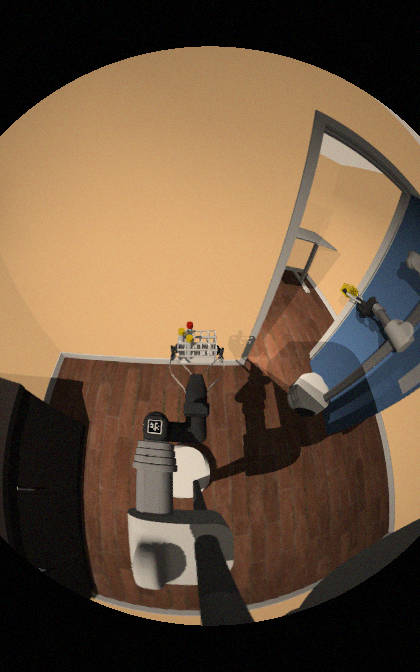

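Request:
execute_actions([
  {"r1":{"base":{"rotate_rad":3.2},"pace":"slow"}},
], cameras=[])

Request:
execute_actions([
  {"r1":{"base":{"translate_m":0.33}},"r2":{"base":{"rotate_rad":-0.85},"pace":"slow"}},
], cameras=[])

Request:
execute_actions([
  {"r2":{"base":{"translate_m":0.6}}},
], cameras=["r1_head_left_camera","r2_head_right_camera"])

Scene clock: 73.33 s.
r1.base_odometry: x=+1.093 y=+1.784 heading=+0.386 (m, m, rad; r1's odometry frame)
r1.turned_by_wheels: +3.200 (rad since the last result)
r1.turned_by_imu: +3.159 (rad since the last result)
r1.base_tilt: forward=-0.3 right=+1.0 (deg)
r1.lidar_m: 0.42 0.25 0.25 - 0.25 0.33 2.17 0.75 0.70 0.99 1.05 2.22
r1.base_status: done
r1.joint_positions: lift_m=+0.890 arm_m=+0.001 wrist_yaw_rad=+0.000 wrist_pitch_rad=+0.123 wrist_roll_rad=-0.018 gripper_m=+0.061
r1.joint_status: not commanded
r1.motor_effort: lift_m=+23(23) arm_m=-3(3) wrist_yaw_rad=-2(4) wrist_pitch_rad=-10(10) wrist_roll_rad=-4(4) gripper_m=-30(30) wheel_0=-9(26) wheel_1=+4(15) wheel_2=-1(11) (%)
r1.hand_pose: x=+0.4578 y=-0.0874 z=+1.0326 quat_wxyz=(+0.998, -0.009, +0.062, +0.001) (m; r1's base frame)
r1.wrist_depth_mm: 1366 1808 1983 1921 1863 1756 1661 / 1366 1808 - 1983 1863 1808 1708 / 1366 1863 - 1983 1921 1863 1756 / 1366 1863 - 1921 1921 1863 1756 / 1336 1921 220 - 216 1921 1863 / 1397 1618 189 224 220 175 1863 / 1397 1661 198 211 190 1756 1756
r2.base_odometry: x=+1.543 y=+0.403 heading=-0.868 (m, m, rad; r2's odometry frame)
r2.turned_by_wheels: +0.000 (rad since the last result)
r2.turned_by_imu: +0.002 (rad since the last result)
r2.base_tilt: forward=+0.2 right=+0.4 (deg)
r2.lidar_m: 0.43 1.03 0.86 0.80 0.82 1.12 1.61 1.68 2.27 1.05 1.09 1.05
r2.base_status: not commanded
r2.joint_positions: lift_m=+0.880 arm_m=+0.002 wrist_yaw_rad=+0.000 wrist_pitch_rad=+0.007 wrist_roll_rad=-0.010 gripper_m=+0.061
r2.joint_status: not commanded
r2.motor_effort: lift_m=+22(22) arm_m=-9(9) wrist_yaw_rad=+1(0) wrist_pitch_rad=-9(10) wrist_roll_rad=+1(0) gripper_m=-29(28) wheel_0=+6(6) wheel_1=+6(6) wheel_2=-2(2) (%)
r2.hand_pose: x=+0.4610 y=-0.0874 z=+1.0558 quat_wxyz=(+1.000, -0.005, +0.004, +0.000) (m; r2's base frame)
r2.wrist_depth_mm: 715 723 732 750 759 768 - / 715 732 741 759 759 788 - / 732 741 741 759 768 778 - / 732 741 214 759 788 798 - / 741 741 205 270 241 798 - / 750 175 193 219 203 183 - / 750 759 191 - 220 820 -
pictures: none
No camera images: the call's "cameras" was empty. Leave "cameras" out to get every camera's image.

Scene clock: 75.90 s.
r1.base_odometry: x=+1.399 y=+1.908 heading=+0.387 (m, m, rad; r1's odometry frame)
r1.turned_by_wheels: +0.000 (rad since the last result)
r1.turned_by_imu: -0.001 (rad since the last result)
r1.base_tilt: forward=-0.3 right=+1.0 (deg)
r1.lidar_m: 0.43 1.41 1.13 - 0.25 0.29 2.49 0.93 1.19 0.70 1.15 1.84
r1.base_status: done
r1.joint_positions: lift_m=+0.890 arm_m=+0.001 wrist_yaw_rad=+0.000 wrist_pitch_rad=+0.123 wrist_roll_rad=-0.018 gripper_m=+0.061
r1.joint_status: not commanded
r1.motor_effort: lift_m=+23(23) arm_m=-3(2) wrist_yaw_rad=-1(1) wrist_pitch_rad=-10(10) wrist_roll_rad=-4(4) gripper_m=-29(30) wheel_0=-2(9) wheel_1=+5(14) wheel_2=+1(10) (%)
r1.hand_pose: x=+0.4577 y=-0.0874 z=+1.0326 quat_wxyz=(+0.998, -0.009, +0.062, +0.001) (m; r1's base frame)
r1.wrist_depth_mm: 1336 1661 1661 1576 1464 1430 1397 / 1336 1708 1661 1618 1537 1464 1430 / 1308 1708 1708 1661 1576 1499 1464 / 1336 1808 1808 1661 1576 1537 1464 / 1336 1921 220 1661 216 1576 1537 / 1397 1618 189 225 220 175 1576 / 1397 1708 197 211 190 1618 1537
r2.base_odometry: x=+1.543 y=+0.403 heading=-1.717 (m, m, rad; r2's odometry frame)
r2.turned_by_wheels: -0.849 (rad since the last result)
r2.turned_by_imu: -0.845 (rad since the last result)
r2.base_tilt: forward=+0.1 right=+0.4 (deg)
r2.lidar_m: 0.43 1.00 0.97 1.11 0.81 0.80 0.92 1.42 1.61 1.82 1.06 1.02
r2.base_status: done
r2.joint_positions: lift_m=+0.880 arm_m=+0.002 wrist_yaw_rad=+0.000 wrist_pitch_rad=+0.007 wrist_roll_rad=-0.011 gripper_m=+0.061
r2.joint_status: not commanded
r2.motor_effort: lift_m=+22(22) arm_m=-9(9) wrist_yaw_rad=+0(1) wrist_pitch_rad=-7(9) wrist_roll_rad=+1(0) gripper_m=-29(32) wheel_0=+7(11) wheel_1=+5(9) wheel_2=+6(10) (%)
r2.hand_pose: x=+0.4610 y=-0.0875 z=+1.0558 quat_wxyz=(+1.000, -0.005, +0.004, +0.000) (m; r2's base frame)
r2.wrist_depth_mm: 778 - - 1430 1229 1008 960 / 778 - - 1499 1229 1008 991 / 788 - - 1499 1255 788 798 / 798 - 213 1464 1229 1060 1008 / 798 - 207 270 241 1060 1025 / 778 175 193 218 204 182 1060 / 750 - 192 - 220 1098 1060
pictures: none
No camera images: the call's "cameras" was empty. Leave "cameras" out to get every camera's image.

Scene clock: 79.37 s.
r1.base_odometry: x=+1.399 y=+1.908 heading=+0.387 (m, m, rad; r1's odometry frame)
r1.turned_by_wheels: +0.000 (rad since the last result)
r1.turned_by_imu: +0.000 (rad since the last result)
r1.base_tilt: forward=-0.3 right=+0.9 (deg)
r1.lidar_m: 0.44 1.40 1.11 - 0.25 0.31 2.50 0.39 0.43 0.55 2.13 1.86
r1.base_status: not commanded
r1.joint_positions: lift_m=+0.890 arm_m=+0.001 wrist_yaw_rad=+0.000 wrist_pitch_rad=+0.123 wrist_roll_rad=-0.018 gripper_m=+0.061
r1.joint_status: not commanded
r1.motor_effort: lift_m=+23(23) arm_m=-3(3) wrist_yaw_rad=-2(0) wrist_pitch_rad=-10(10) wrist_roll_rad=-3(4) gripper_m=-29(28) wheel_0=-2(2) wheel_1=+5(5) wheel_2=+1(1) (%)
r1.hand_pose: x=+0.4577 y=-0.0874 z=+1.0326 quat_wxyz=(+0.998, -0.009, +0.062, +0.001) (m; r1's base frame)
r1.wrist_depth_mm: 1336 1661 1661 1576 1499 1430 1397 / 1336 1708 1708 1618 1537 1464 1397 / 1336 1756 1708 1661 1576 1499 1464 / 1308 1756 1756 1618 1618 1537 1499 / 1336 1863 220 1708 217 1537 1499 / 1397 1618 189 225 220 175 1537 / 1397 1708 197 211 190 1618 1576
r2.base_odometry: x=+1.456 y=-0.191 heading=-1.716 (m, m, rad; r2's odometry frame)
r2.turned_by_wheels: +0.001 (rad since the last result)
r2.turned_by_imu: -0.001 (rad since the last result)
r2.base_tilt: forward=+0.1 right=+0.5 (deg)
r2.lidar_m: 0.43 0.60 0.59 0.68 1.10 1.27 1.41 2.00 2.00 0.78 0.55 0.58
r2.base_status: done
r2.joint_positions: lift_m=+0.880 arm_m=+0.002 wrist_yaw_rad=+0.000 wrist_pitch_rad=+0.007 wrist_roll_rad=-0.011 gripper_m=+0.061
r2.joint_status: not commanded
r2.motor_effort: lift_m=+22(23) arm_m=-9(9) wrist_yaw_rad=+1(1) wrist_pitch_rad=-10(13) wrist_roll_rad=+1(0) gripper_m=-28(27) wheel_0=+6(11) wheel_1=+4(10) wheel_2=-4(11) (%)
r2.hand_pose: x=+0.4610 y=-0.0874 z=+1.0558 quat_wxyz=(+1.000, -0.005, +0.004, +0.000) (m; r2's base frame)
r2.wrist_depth_mm: - - - 917 741 647 580 / - - - 960 759 661 585 / - - - 946 768 668 591 / - - 211 891 768 676 603 / - - 205 267 241 668 603 / - 175 193 219 204 183 627 / - - 191 - 219 699 621
pictures: r1_head_left_camera, r2_head_right_camera
Images, in order (width x height): r1_head_left_camera 420x672, r2_head_right_camera 420x672.

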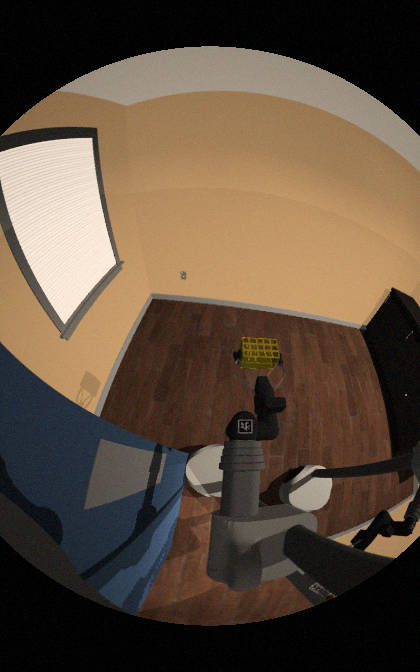

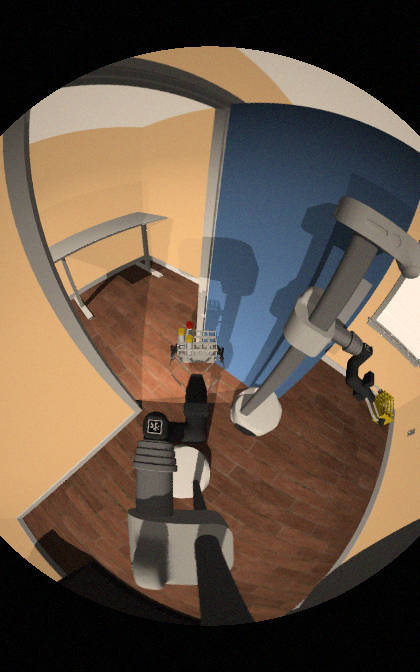

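Request:
execute_actions([
  {"r1":{"base":{"strafe_m":0.15}},"r2":{"base":{"rotate_rad":0.17},"pace":"slow"}},
], cameras=[])

Request:
execute_actions([
  {"r2":{"base":{"translate_m":0.45}}},
], cameras=[])

Request:
execute_actions([
  {"r2":{"base":{"rotate_rad":0.5},"pace":"slow"}},
], cameras=["r2_head_left_camera"])

Scene clock: 82.87 s.
r1.base_odometry: x=+1.343 y=+2.047 heading=+0.387 (m, m, rad; r1's odometry frame)
r1.turned_by_wheels: +0.000 (rad since the last result)
r1.turned_by_imu: +0.001 (rad since the last result)
r1.base_tilt: forward=-0.1 right=+1.1 (deg)
r1.lidar_m: 0.44 1.21 0.25 - 0.25 0.25 0.54 0.60 0.59 0.68 2.29 1.88
r1.base_status: done
r1.joint_positions: lift_m=+0.890 arm_m=+0.001 wrist_yaw_rad=+0.000 wrist_pitch_rad=+0.123 wrist_roll_rad=-0.018 gripper_m=+0.061
r1.joint_status: not commanded
r1.motor_effort: lift_m=+23(23) arm_m=-3(3) wrist_yaw_rad=+0(2) wrist_pitch_rad=-10(10) wrist_roll_rad=-4(4) gripper_m=-28(28) wheel_0=+0(18) wheel_1=+2(13) wheel_2=+1(1) (%)
r1.hand_pose: x=+0.4577 y=-0.0874 z=+1.0326 quat_wxyz=(+0.998, -0.009, +0.062, +0.001) (m; r1's base frame)
r1.wrist_depth_mm: 1160 1537 1661 1576 1499 1464 1397 / 1160 1618 1661 1618 1537 1464 1397 / 1160 1618 1708 1661 1576 1537 1499 / 1160 1618 1756 1708 1576 1576 1499 / 1160 1618 220 1708 217 1576 1537 / 1205 1397 189 224 220 175 1576 / 1205 1661 198 211 190 1618 1576
r2.base_odometry: x=+1.456 y=-0.191 heading=-1.548 (m, m, rad; r2's odometry frame)
r2.turned_by_wheels: +0.169 (rad since the last result)
r2.turned_by_imu: +0.169 (rad since the last result)
r2.base_tilt: forward=+0.2 right=+0.4 (deg)
r2.lidar_m: 0.41 0.59 0.60 0.75 1.30 1.27 1.57 2.01 2.02 0.88 0.70 1.05
r2.base_status: done
r2.joint_positions: lift_m=+0.880 arm_m=+0.002 wrist_yaw_rad=+0.000 wrist_pitch_rad=+0.007 wrist_roll_rad=-0.010 gripper_m=+0.061
r2.joint_status: not commanded
r2.motor_effort: lift_m=+22(22) arm_m=-9(9) wrist_yaw_rad=+1(2) wrist_pitch_rad=-10(10) wrist_roll_rad=-1(0) gripper_m=-28(29) wheel_0=-6(9) wheel_1=-6(9) wheel_2=-5(11) (%)
r2.hand_pose: x=+0.4610 y=-0.0874 z=+1.0558 quat_wxyz=(+1.000, -0.005, +0.004, +0.000) (m; r2's base frame)
r2.wrist_depth_mm: - - - - 904 732 661 / - - - - 904 750 668 / - - - - 917 759 683 / - - 213 - 866 759 683 / - - 205 267 241 750 691 / - 175 194 218 204 183 707 / 1708 - 191 - 220 788 715
pictures: none
No camera images: the call's "cameras" was empty. Leave "cameras" out to get every camera's image.

Scene clock: 85.87 s.
r1.base_odometry: x=+1.343 y=+2.047 heading=+0.387 (m, m, rad; r1's odometry frame)
r1.turned_by_wheels: +0.000 (rad since the last result)
r1.turned_by_imu: +0.000 (rad since the last result)
r1.base_tilt: forward=-0.1 right=+1.0 (deg)
r1.lidar_m: 0.41 1.21 0.25 - 0.25 0.25 0.56 0.56 0.59 2.15 2.26 1.88
r1.base_status: not commanded
r1.joint_positions: lift_m=+0.890 arm_m=+0.001 wrist_yaw_rad=+0.000 wrist_pitch_rad=+0.123 wrist_roll_rad=-0.018 gripper_m=+0.061
r1.joint_status: not commanded
r1.motor_effort: lift_m=+23(23) arm_m=-3(3) wrist_yaw_rad=+0(1) wrist_pitch_rad=-10(10) wrist_roll_rad=-4(4) gripper_m=-29(30) wheel_0=-1(1) wheel_1=+2(2) wheel_2=+1(1) (%)
r1.hand_pose: x=+0.4577 y=-0.0874 z=+1.0326 quat_wxyz=(+0.998, -0.009, +0.062, +0.001) (m; r1's base frame)
r1.wrist_depth_mm: 1138 1537 1618 1618 1499 1464 1397 / 1160 1576 1708 1661 1537 1499 1430 / 1160 1576 1708 1661 1618 1537 1499 / 1182 1618 1756 1661 1618 1537 1499 / 1160 1618 220 1708 216 1537 1537 / 1205 1397 189 224 220 175 1576 / 1205 1618 198 211 190 1618 1576
r2.base_odometry: x=+1.466 y=-0.640 heading=-1.547 (m, m, rad; r2's odometry frame)
r2.turned_by_wheels: +0.000 (rad since the last result)
r2.turned_by_imu: -0.001 (rad since the last result)
r2.base_tilt: forward=+0.2 right=+0.5 (deg)
r2.lidar_m: 0.40 1.61 0.28 0.30 0.62 1.64 1.94 2.35 0.93 0.56 0.67 0.69
r2.base_status: done
r2.joint_positions: lift_m=+0.880 arm_m=+0.002 wrist_yaw_rad=+0.000 wrist_pitch_rad=+0.007 wrist_roll_rad=-0.010 gripper_m=+0.061
r2.joint_status: not commanded
r2.motor_effort: lift_m=+22(22) arm_m=-9(9) wrist_yaw_rad=+0(0) wrist_pitch_rad=-11(11) wrist_roll_rad=+1(0) gripper_m=-31(30) wheel_0=+5(14) wheel_1=+4(9) wheel_2=-5(17) (%)
r2.hand_pose: x=+0.4610 y=-0.0874 z=+1.0558 quat_wxyz=(+1.000, -0.005, +0.004, +0.000) (m; r2's base frame)
r2.wrist_depth_mm: 1921 - - 1863 1537 466 382 / 1983 - - 1921 1537 477 387 / 1921 - - 1921 1618 484 389 / 1863 - 213 1921 1537 488 399 / 1983 - 205 268 241 488 402 / 1863 175 194 218 204 182 404 / 1808 - 191 - 220 500 407
pictures: none
No camera images: the call's "cameras" was empty. Leave "cameras" out to get every camera's image.

Scene clock: 87.57 s.
r1.base_odometry: x=+1.343 y=+2.047 heading=+0.387 (m, m, rad; r1's odometry frame)
r1.turned_by_wheels: +0.000 (rad since the last result)
r1.turned_by_imu: +0.000 (rad since the last result)
r1.base_tilt: forward=-0.2 right=+1.0 (deg)
r1.lidar_m: 0.42 1.20 0.25 - 0.25 0.26 0.57 0.58 0.55 2.15 2.24 1.87
r1.base_status: not commanded
r1.joint_positions: lift_m=+0.890 arm_m=+0.001 wrist_yaw_rad=+0.000 wrist_pitch_rad=+0.123 wrist_roll_rad=-0.018 gripper_m=+0.061
r1.joint_status: not commanded
r1.motor_effort: lift_m=+23(23) arm_m=-2(3) wrist_yaw_rad=-1(1) wrist_pitch_rad=-10(10) wrist_roll_rad=-4(4) gripper_m=-30(28) wheel_0=+0(1) wheel_1=+2(2) wheel_2=+1(1) (%)
r1.hand_pose: x=+0.4577 y=-0.0874 z=+1.0326 quat_wxyz=(+0.998, -0.009, +0.062, +0.001) (m; r1's base frame)
r1.wrist_depth_mm: 1138 1576 1618 1576 1499 1464 1397 / 1160 1576 1708 1618 1537 1464 1430 / 1182 1576 1756 1661 1618 1499 1464 / 1182 1618 1808 1661 1576 1576 1499 / 1160 1618 220 1708 216 1576 1537 / 1205 1397 189 225 220 175 1576 / 1229 1618 198 211 190 1618 1618
r2.base_odometry: x=+1.466 y=-0.640 heading=-1.049 (m, m, rad; r2's odometry frame)
r2.turned_by_wheels: +0.498 (rad since the last result)
r2.turned_by_imu: +0.497 (rad since the last result)
r2.base_tilt: forward=+0.2 right=+0.4 (deg)
r2.lidar_m: 0.42 0.29 0.30 0.60 1.64 1.90 2.34 0.95 0.56 0.64 0.69 1.84
r2.base_status: done
r2.joint_positions: lift_m=+0.880 arm_m=+0.002 wrist_yaw_rad=+0.000 wrist_pitch_rad=+0.007 wrist_roll_rad=-0.010 gripper_m=+0.061
r2.joint_status: not commanded
r2.motor_effort: lift_m=+23(22) arm_m=-9(9) wrist_yaw_rad=-1(1) wrist_pitch_rad=-10(11) wrist_roll_rad=+0(1) gripper_m=-29(30) wheel_0=-8(10) wheel_1=-6(9) wheel_2=-6(11) (%)
r2.hand_pose: x=+0.4610 y=-0.0874 z=+1.0558 quat_wxyz=(+1.000, -0.005, +0.004, +0.000) (m; r2's base frame)
r2.wrist_depth_mm: 1921 1921 - - - 1983 1537 / 1983 - - - - - 1576 / 1983 - - - - - 1537 / 1983 - 213 - - 1921 1576 / 1983 - 205 267 241 - 1576 / 1921 175 194 218 204 183 1618 / 1983 - 191 - 220 - 1618
pictures: r2_head_left_camera
Images, in order (width x height): r2_head_left_camera 420x672.

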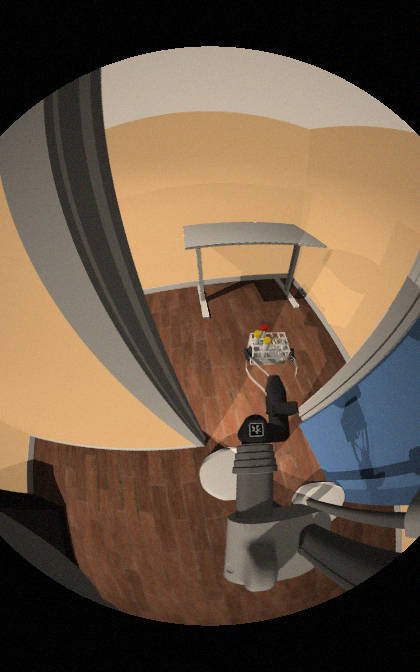

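Request:
execute_actions([
  {"r2":{"base":{"strafe_m":-0.12}}},
], cameras=[])

Request:
execute_actions([
  {"r1":{"base":{"translate_m":0.4},"pace":"slow"},"r2":{"base":{"translate_m":1.0},"joints":{"arm_m":0.2}}},
], cameras=[])

Request:
execute_actions([
  {"r1":{"base":{"rotate_rad":-1.5}},"r2":{"joints":{"lift_m":0.85},"pace":"slow"}},
], cameras=["r1_head_right_camera","r2_head_camera"])

Scene clock: 90.57 s.
r1.base_odometry: x=+1.343 y=+2.047 heading=+0.387 (m, m, rad; r1's odometry frame)
r1.turned_by_wheels: +0.000 (rad since the last result)
r1.turned_by_imu: +0.000 (rad since the last result)
r1.base_tilt: forward=-0.3 right=+1.0 (deg)
r1.lidar_m: 0.44 1.20 0.26 - 0.25 0.25 0.58 0.46 0.44 2.15 2.30 1.90
r1.base_status: not commanded
r1.joint_positions: lift_m=+0.890 arm_m=+0.001 wrist_yaw_rad=+0.000 wrist_pitch_rad=+0.123 wrist_roll_rad=-0.018 gripper_m=+0.061
r1.joint_status: not commanded
r1.motor_effort: lift_m=+23(23) arm_m=-3(3) wrist_yaw_rad=-3(1) wrist_pitch_rad=-10(10) wrist_roll_rad=-4(4) gripper_m=-29(29) wheel_0=+0(1) wheel_1=+2(2) wheel_2=+1(1) (%)
r1.hand_pose: x=+0.4577 y=-0.0874 z=+1.0326 quat_wxyz=(+0.998, -0.009, +0.062, +0.001) (m; r1's base frame)
r1.wrist_depth_mm: 1138 1576 1661 1576 1499 1464 1430 / 1182 1576 1661 1618 1537 1464 1430 / 1160 1618 1756 1661 1576 1537 1430 / 1182 1618 1756 1661 1618 1537 1499 / 1160 1618 220 1708 216 1576 1537 / 1229 1397 190 224 220 175 1576 / 1205 1708 198 211 190 1661 1576
r2.base_odometry: x=+1.362 y=-0.700 heading=-1.049 (m, m, rad; r2's odometry frame)
r2.turned_by_wheels: +0.000 (rad since the last result)
r2.turned_by_imu: +0.000 (rad since the last result)
r2.base_tilt: forward=+0.2 right=+0.5 (deg)
r2.lidar_m: 0.42 0.46 0.38 0.66 1.73 2.03 2.33 0.56 0.46 0.60 0.59 0.73
r2.base_status: done
r2.joint_positions: lift_m=+0.880 arm_m=+0.002 wrist_yaw_rad=+0.000 wrist_pitch_rad=+0.007 wrist_roll_rad=-0.010 gripper_m=+0.061
r2.joint_status: not commanded
r2.motor_effort: lift_m=+22(22) arm_m=-9(9) wrist_yaw_rad=+0(0) wrist_pitch_rad=-9(10) wrist_roll_rad=+0(1) gripper_m=-31(27) wheel_0=+4(13) wheel_1=-4(13) wheel_2=+0(9) (%)
r2.hand_pose: x=+0.4610 y=-0.0874 z=+1.0558 quat_wxyz=(+1.000, -0.005, +0.004, +0.000) (m; r2's base frame)
r2.wrist_depth_mm: 1921 - - - - 1808 1397 / 1921 - - - - 1808 1430 / 1921 - - - - 1863 1430 / 1983 - 216 - - 1863 1464 / 1983 - 206 267 241 1863 1499 / 1921 174 194 219 204 183 1499 / 1983 - 193 - 220 1983 1499
pictures: none
No camera images: the call's "cameras" was empty. Leave "cameras" out to get every camera's image.

Scene clock: 95.83 s.
r1.base_odometry: x=+1.713 y=+2.198 heading=+0.387 (m, m, rad; r1's odometry frame)
r1.turned_by_wheels: +0.000 (rad since the last result)
r1.turned_by_imu: -0.001 (rad since the last result)
r1.base_tilt: forward=-0.2 right=+1.1 (deg)
r1.lidar_m: 0.42 1.17 0.89 0.87 0.98 1.16 0.39 0.38 1.75 2.17 1.90 1.48
r1.base_status: done
r1.joint_positions: lift_m=+0.890 arm_m=+0.001 wrist_yaw_rad=+0.000 wrist_pitch_rad=+0.123 wrist_roll_rad=-0.018 gripper_m=+0.061
r1.joint_status: not commanded
r1.motor_effort: lift_m=+23(23) arm_m=-3(3) wrist_yaw_rad=-1(5) wrist_pitch_rad=-10(10) wrist_roll_rad=-4(3) gripper_m=-34(31) wheel_0=+1(4) wheel_1=+0(8) wheel_2=+0(5) (%)
r1.hand_pose: x=+0.4577 y=-0.0874 z=+1.0326 quat_wxyz=(+0.998, -0.009, +0.062, +0.001) (m; r1's base frame)
r1.wrist_depth_mm: 1138 1281 1229 1205 1138 1098 1042 / 1138 1308 1255 1205 1160 1098 1078 / 1138 1336 1281 1229 1205 1138 1098 / 1138 1366 1336 1255 1205 1160 1118 / 1160 1397 220 1308 216 1182 1138 / 1182 1366 189 224 220 175 1182 / 1182 1464 198 211 190 1229 1182
r2.base_odometry: x=+1.861 y=-1.567 heading=-1.048 (m, m, rad; r2's odometry frame)
r2.turned_by_wheels: +0.001 (rad since the last result)
r2.turned_by_imu: -0.001 (rad since the last result)
r2.base_tilt: forward=+0.1 right=+0.4 (deg)
r2.lidar_m: 0.61 0.68 1.75 2.50 1.03 0.73 1.44 0.73 0.69 1.25 1.26 0.76
r2.base_status: done
r2.joint_positions: lift_m=+0.880 arm_m=+0.198 wrist_yaw_rad=+0.000 wrist_pitch_rad=+0.007 wrist_roll_rad=-0.010 gripper_m=+0.061
r2.joint_status: all done
r2.motor_effort: lift_m=+21(22) arm_m=+9(9) wrist_yaw_rad=+1(2) wrist_pitch_rad=-9(8) wrist_roll_rad=+0(0) gripper_m=-31(29) wheel_0=+6(11) wheel_1=+5(10) wheel_2=-2(10) (%)
r2.hand_pose: x=+0.6578 y=-0.0874 z=+1.0559 quat_wxyz=(+1.000, -0.005, +0.004, +0.000) (m; r2's base frame)
r2.wrist_depth_mm: 904 946 1008 1042 1118 1205 1138 / 904 946 1025 1060 1138 1229 1160 / 931 960 991 1078 1160 1229 1182 / 931 960 212 1078 1138 1255 1160 / 891 750 205 267 241 661 627 / 484 175 193 220 204 183 387 / 307 327 191 - 220 329 891
pictures: none
No camera images: the call's "cameras" was empty. Leave "cameras" out to get every camera's image.

Scene clock: 97.87 s.
r1.base_odometry: x=+1.713 y=+2.198 heading=-1.113 (m, m, rad; r1's odometry frame)
r1.turned_by_wheels: -1.500 (rad since the last result)
r1.turned_by_imu: -1.488 (rad since the last result)
r1.base_tilt: forward=-0.2 right=+1.2 (deg)
r1.lidar_m: 0.43 1.82 1.44 1.41 1.10 0.88 0.90 1.01 1.14 0.85 0.75 1.87
r1.base_status: done
r1.joint_positions: lift_m=+0.890 arm_m=+0.001 wrist_yaw_rad=+0.000 wrist_pitch_rad=+0.123 wrist_roll_rad=-0.018 gripper_m=+0.061
r1.joint_status: not commanded
r1.motor_effort: lift_m=+23(23) arm_m=-2(3) wrist_yaw_rad=+2(1) wrist_pitch_rad=-10(10) wrist_roll_rad=-4(4) gripper_m=-30(29) wheel_0=-1(6) wheel_1=-2(8) wheel_2=+0(6) (%)
r1.hand_pose: x=+0.4577 y=-0.0875 z=+1.0326 quat_wxyz=(+0.998, -0.009, +0.062, +0.000) (m; r1's base frame)
r1.wrist_depth_mm: 1618 - - - - - - / 1618 - - - - - - / 1618 - - - - - - / 1618 - - - 1983 - - / 1661 - 220 - 216 - - / 1661 1921 189 225 219 175 - / 1661 1756 197 211 190 1756 1808
r2.base_odometry: x=+1.861 y=-1.567 heading=-1.048 (m, m, rad; r2's odometry frame)
r2.turned_by_wheels: +0.000 (rad since the last result)
r2.turned_by_imu: +0.001 (rad since the last result)
r2.base_tilt: forward=+0.2 right=+0.4 (deg)
r2.lidar_m: 0.63 0.67 1.76 2.50 1.05 0.72 0.94 0.73 0.69 1.25 1.25 0.77
r2.base_status: not commanded
r2.joint_positions: lift_m=+0.850 arm_m=+0.198 wrist_yaw_rad=+0.000 wrist_pitch_rad=+0.007 wrist_roll_rad=-0.010 gripper_m=+0.061
r2.joint_status: all done
r2.motor_effort: lift_m=+16(21) arm_m=+9(9) wrist_yaw_rad=+1(1) wrist_pitch_rad=-10(9) wrist_roll_rad=+0(1) gripper_m=-29(31) wheel_0=+6(6) wheel_1=+5(5) wheel_2=-2(2) (%)
r2.hand_pose: x=+0.6578 y=-0.0874 z=+1.0264 quat_wxyz=(+1.000, -0.005, +0.004, +0.000) (m; r2's base frame)
r2.wrist_depth_mm: 904 946 991 1060 1118 1229 1138 / 917 960 1008 1078 1160 1229 1138 / 917 960 991 1078 1160 1205 1182 / 917 976 215 1078 1138 1205 1098 / 723 609 205 268 241 539 512 / 392 176 194 219 204 183 362 / 251 266 191 - 220 1308 1098
pictures: r1_head_right_camera, r2_head_camera
Images, in order (width x height): r1_head_right_camera 420x672, r2_head_camera 420x560.

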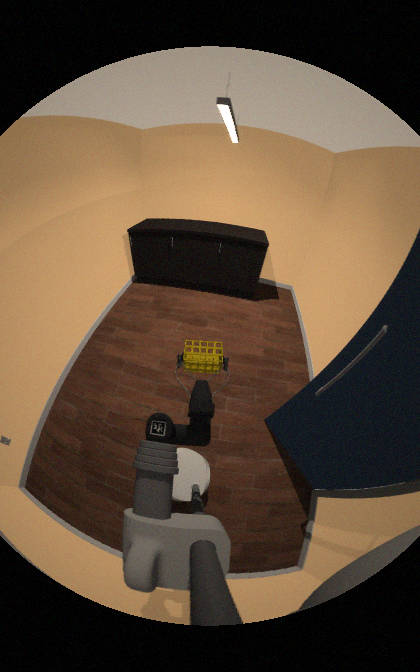

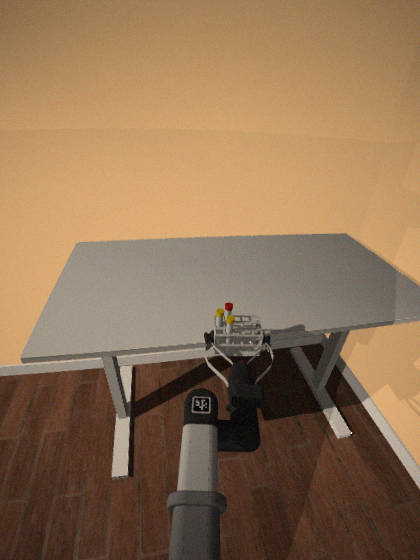

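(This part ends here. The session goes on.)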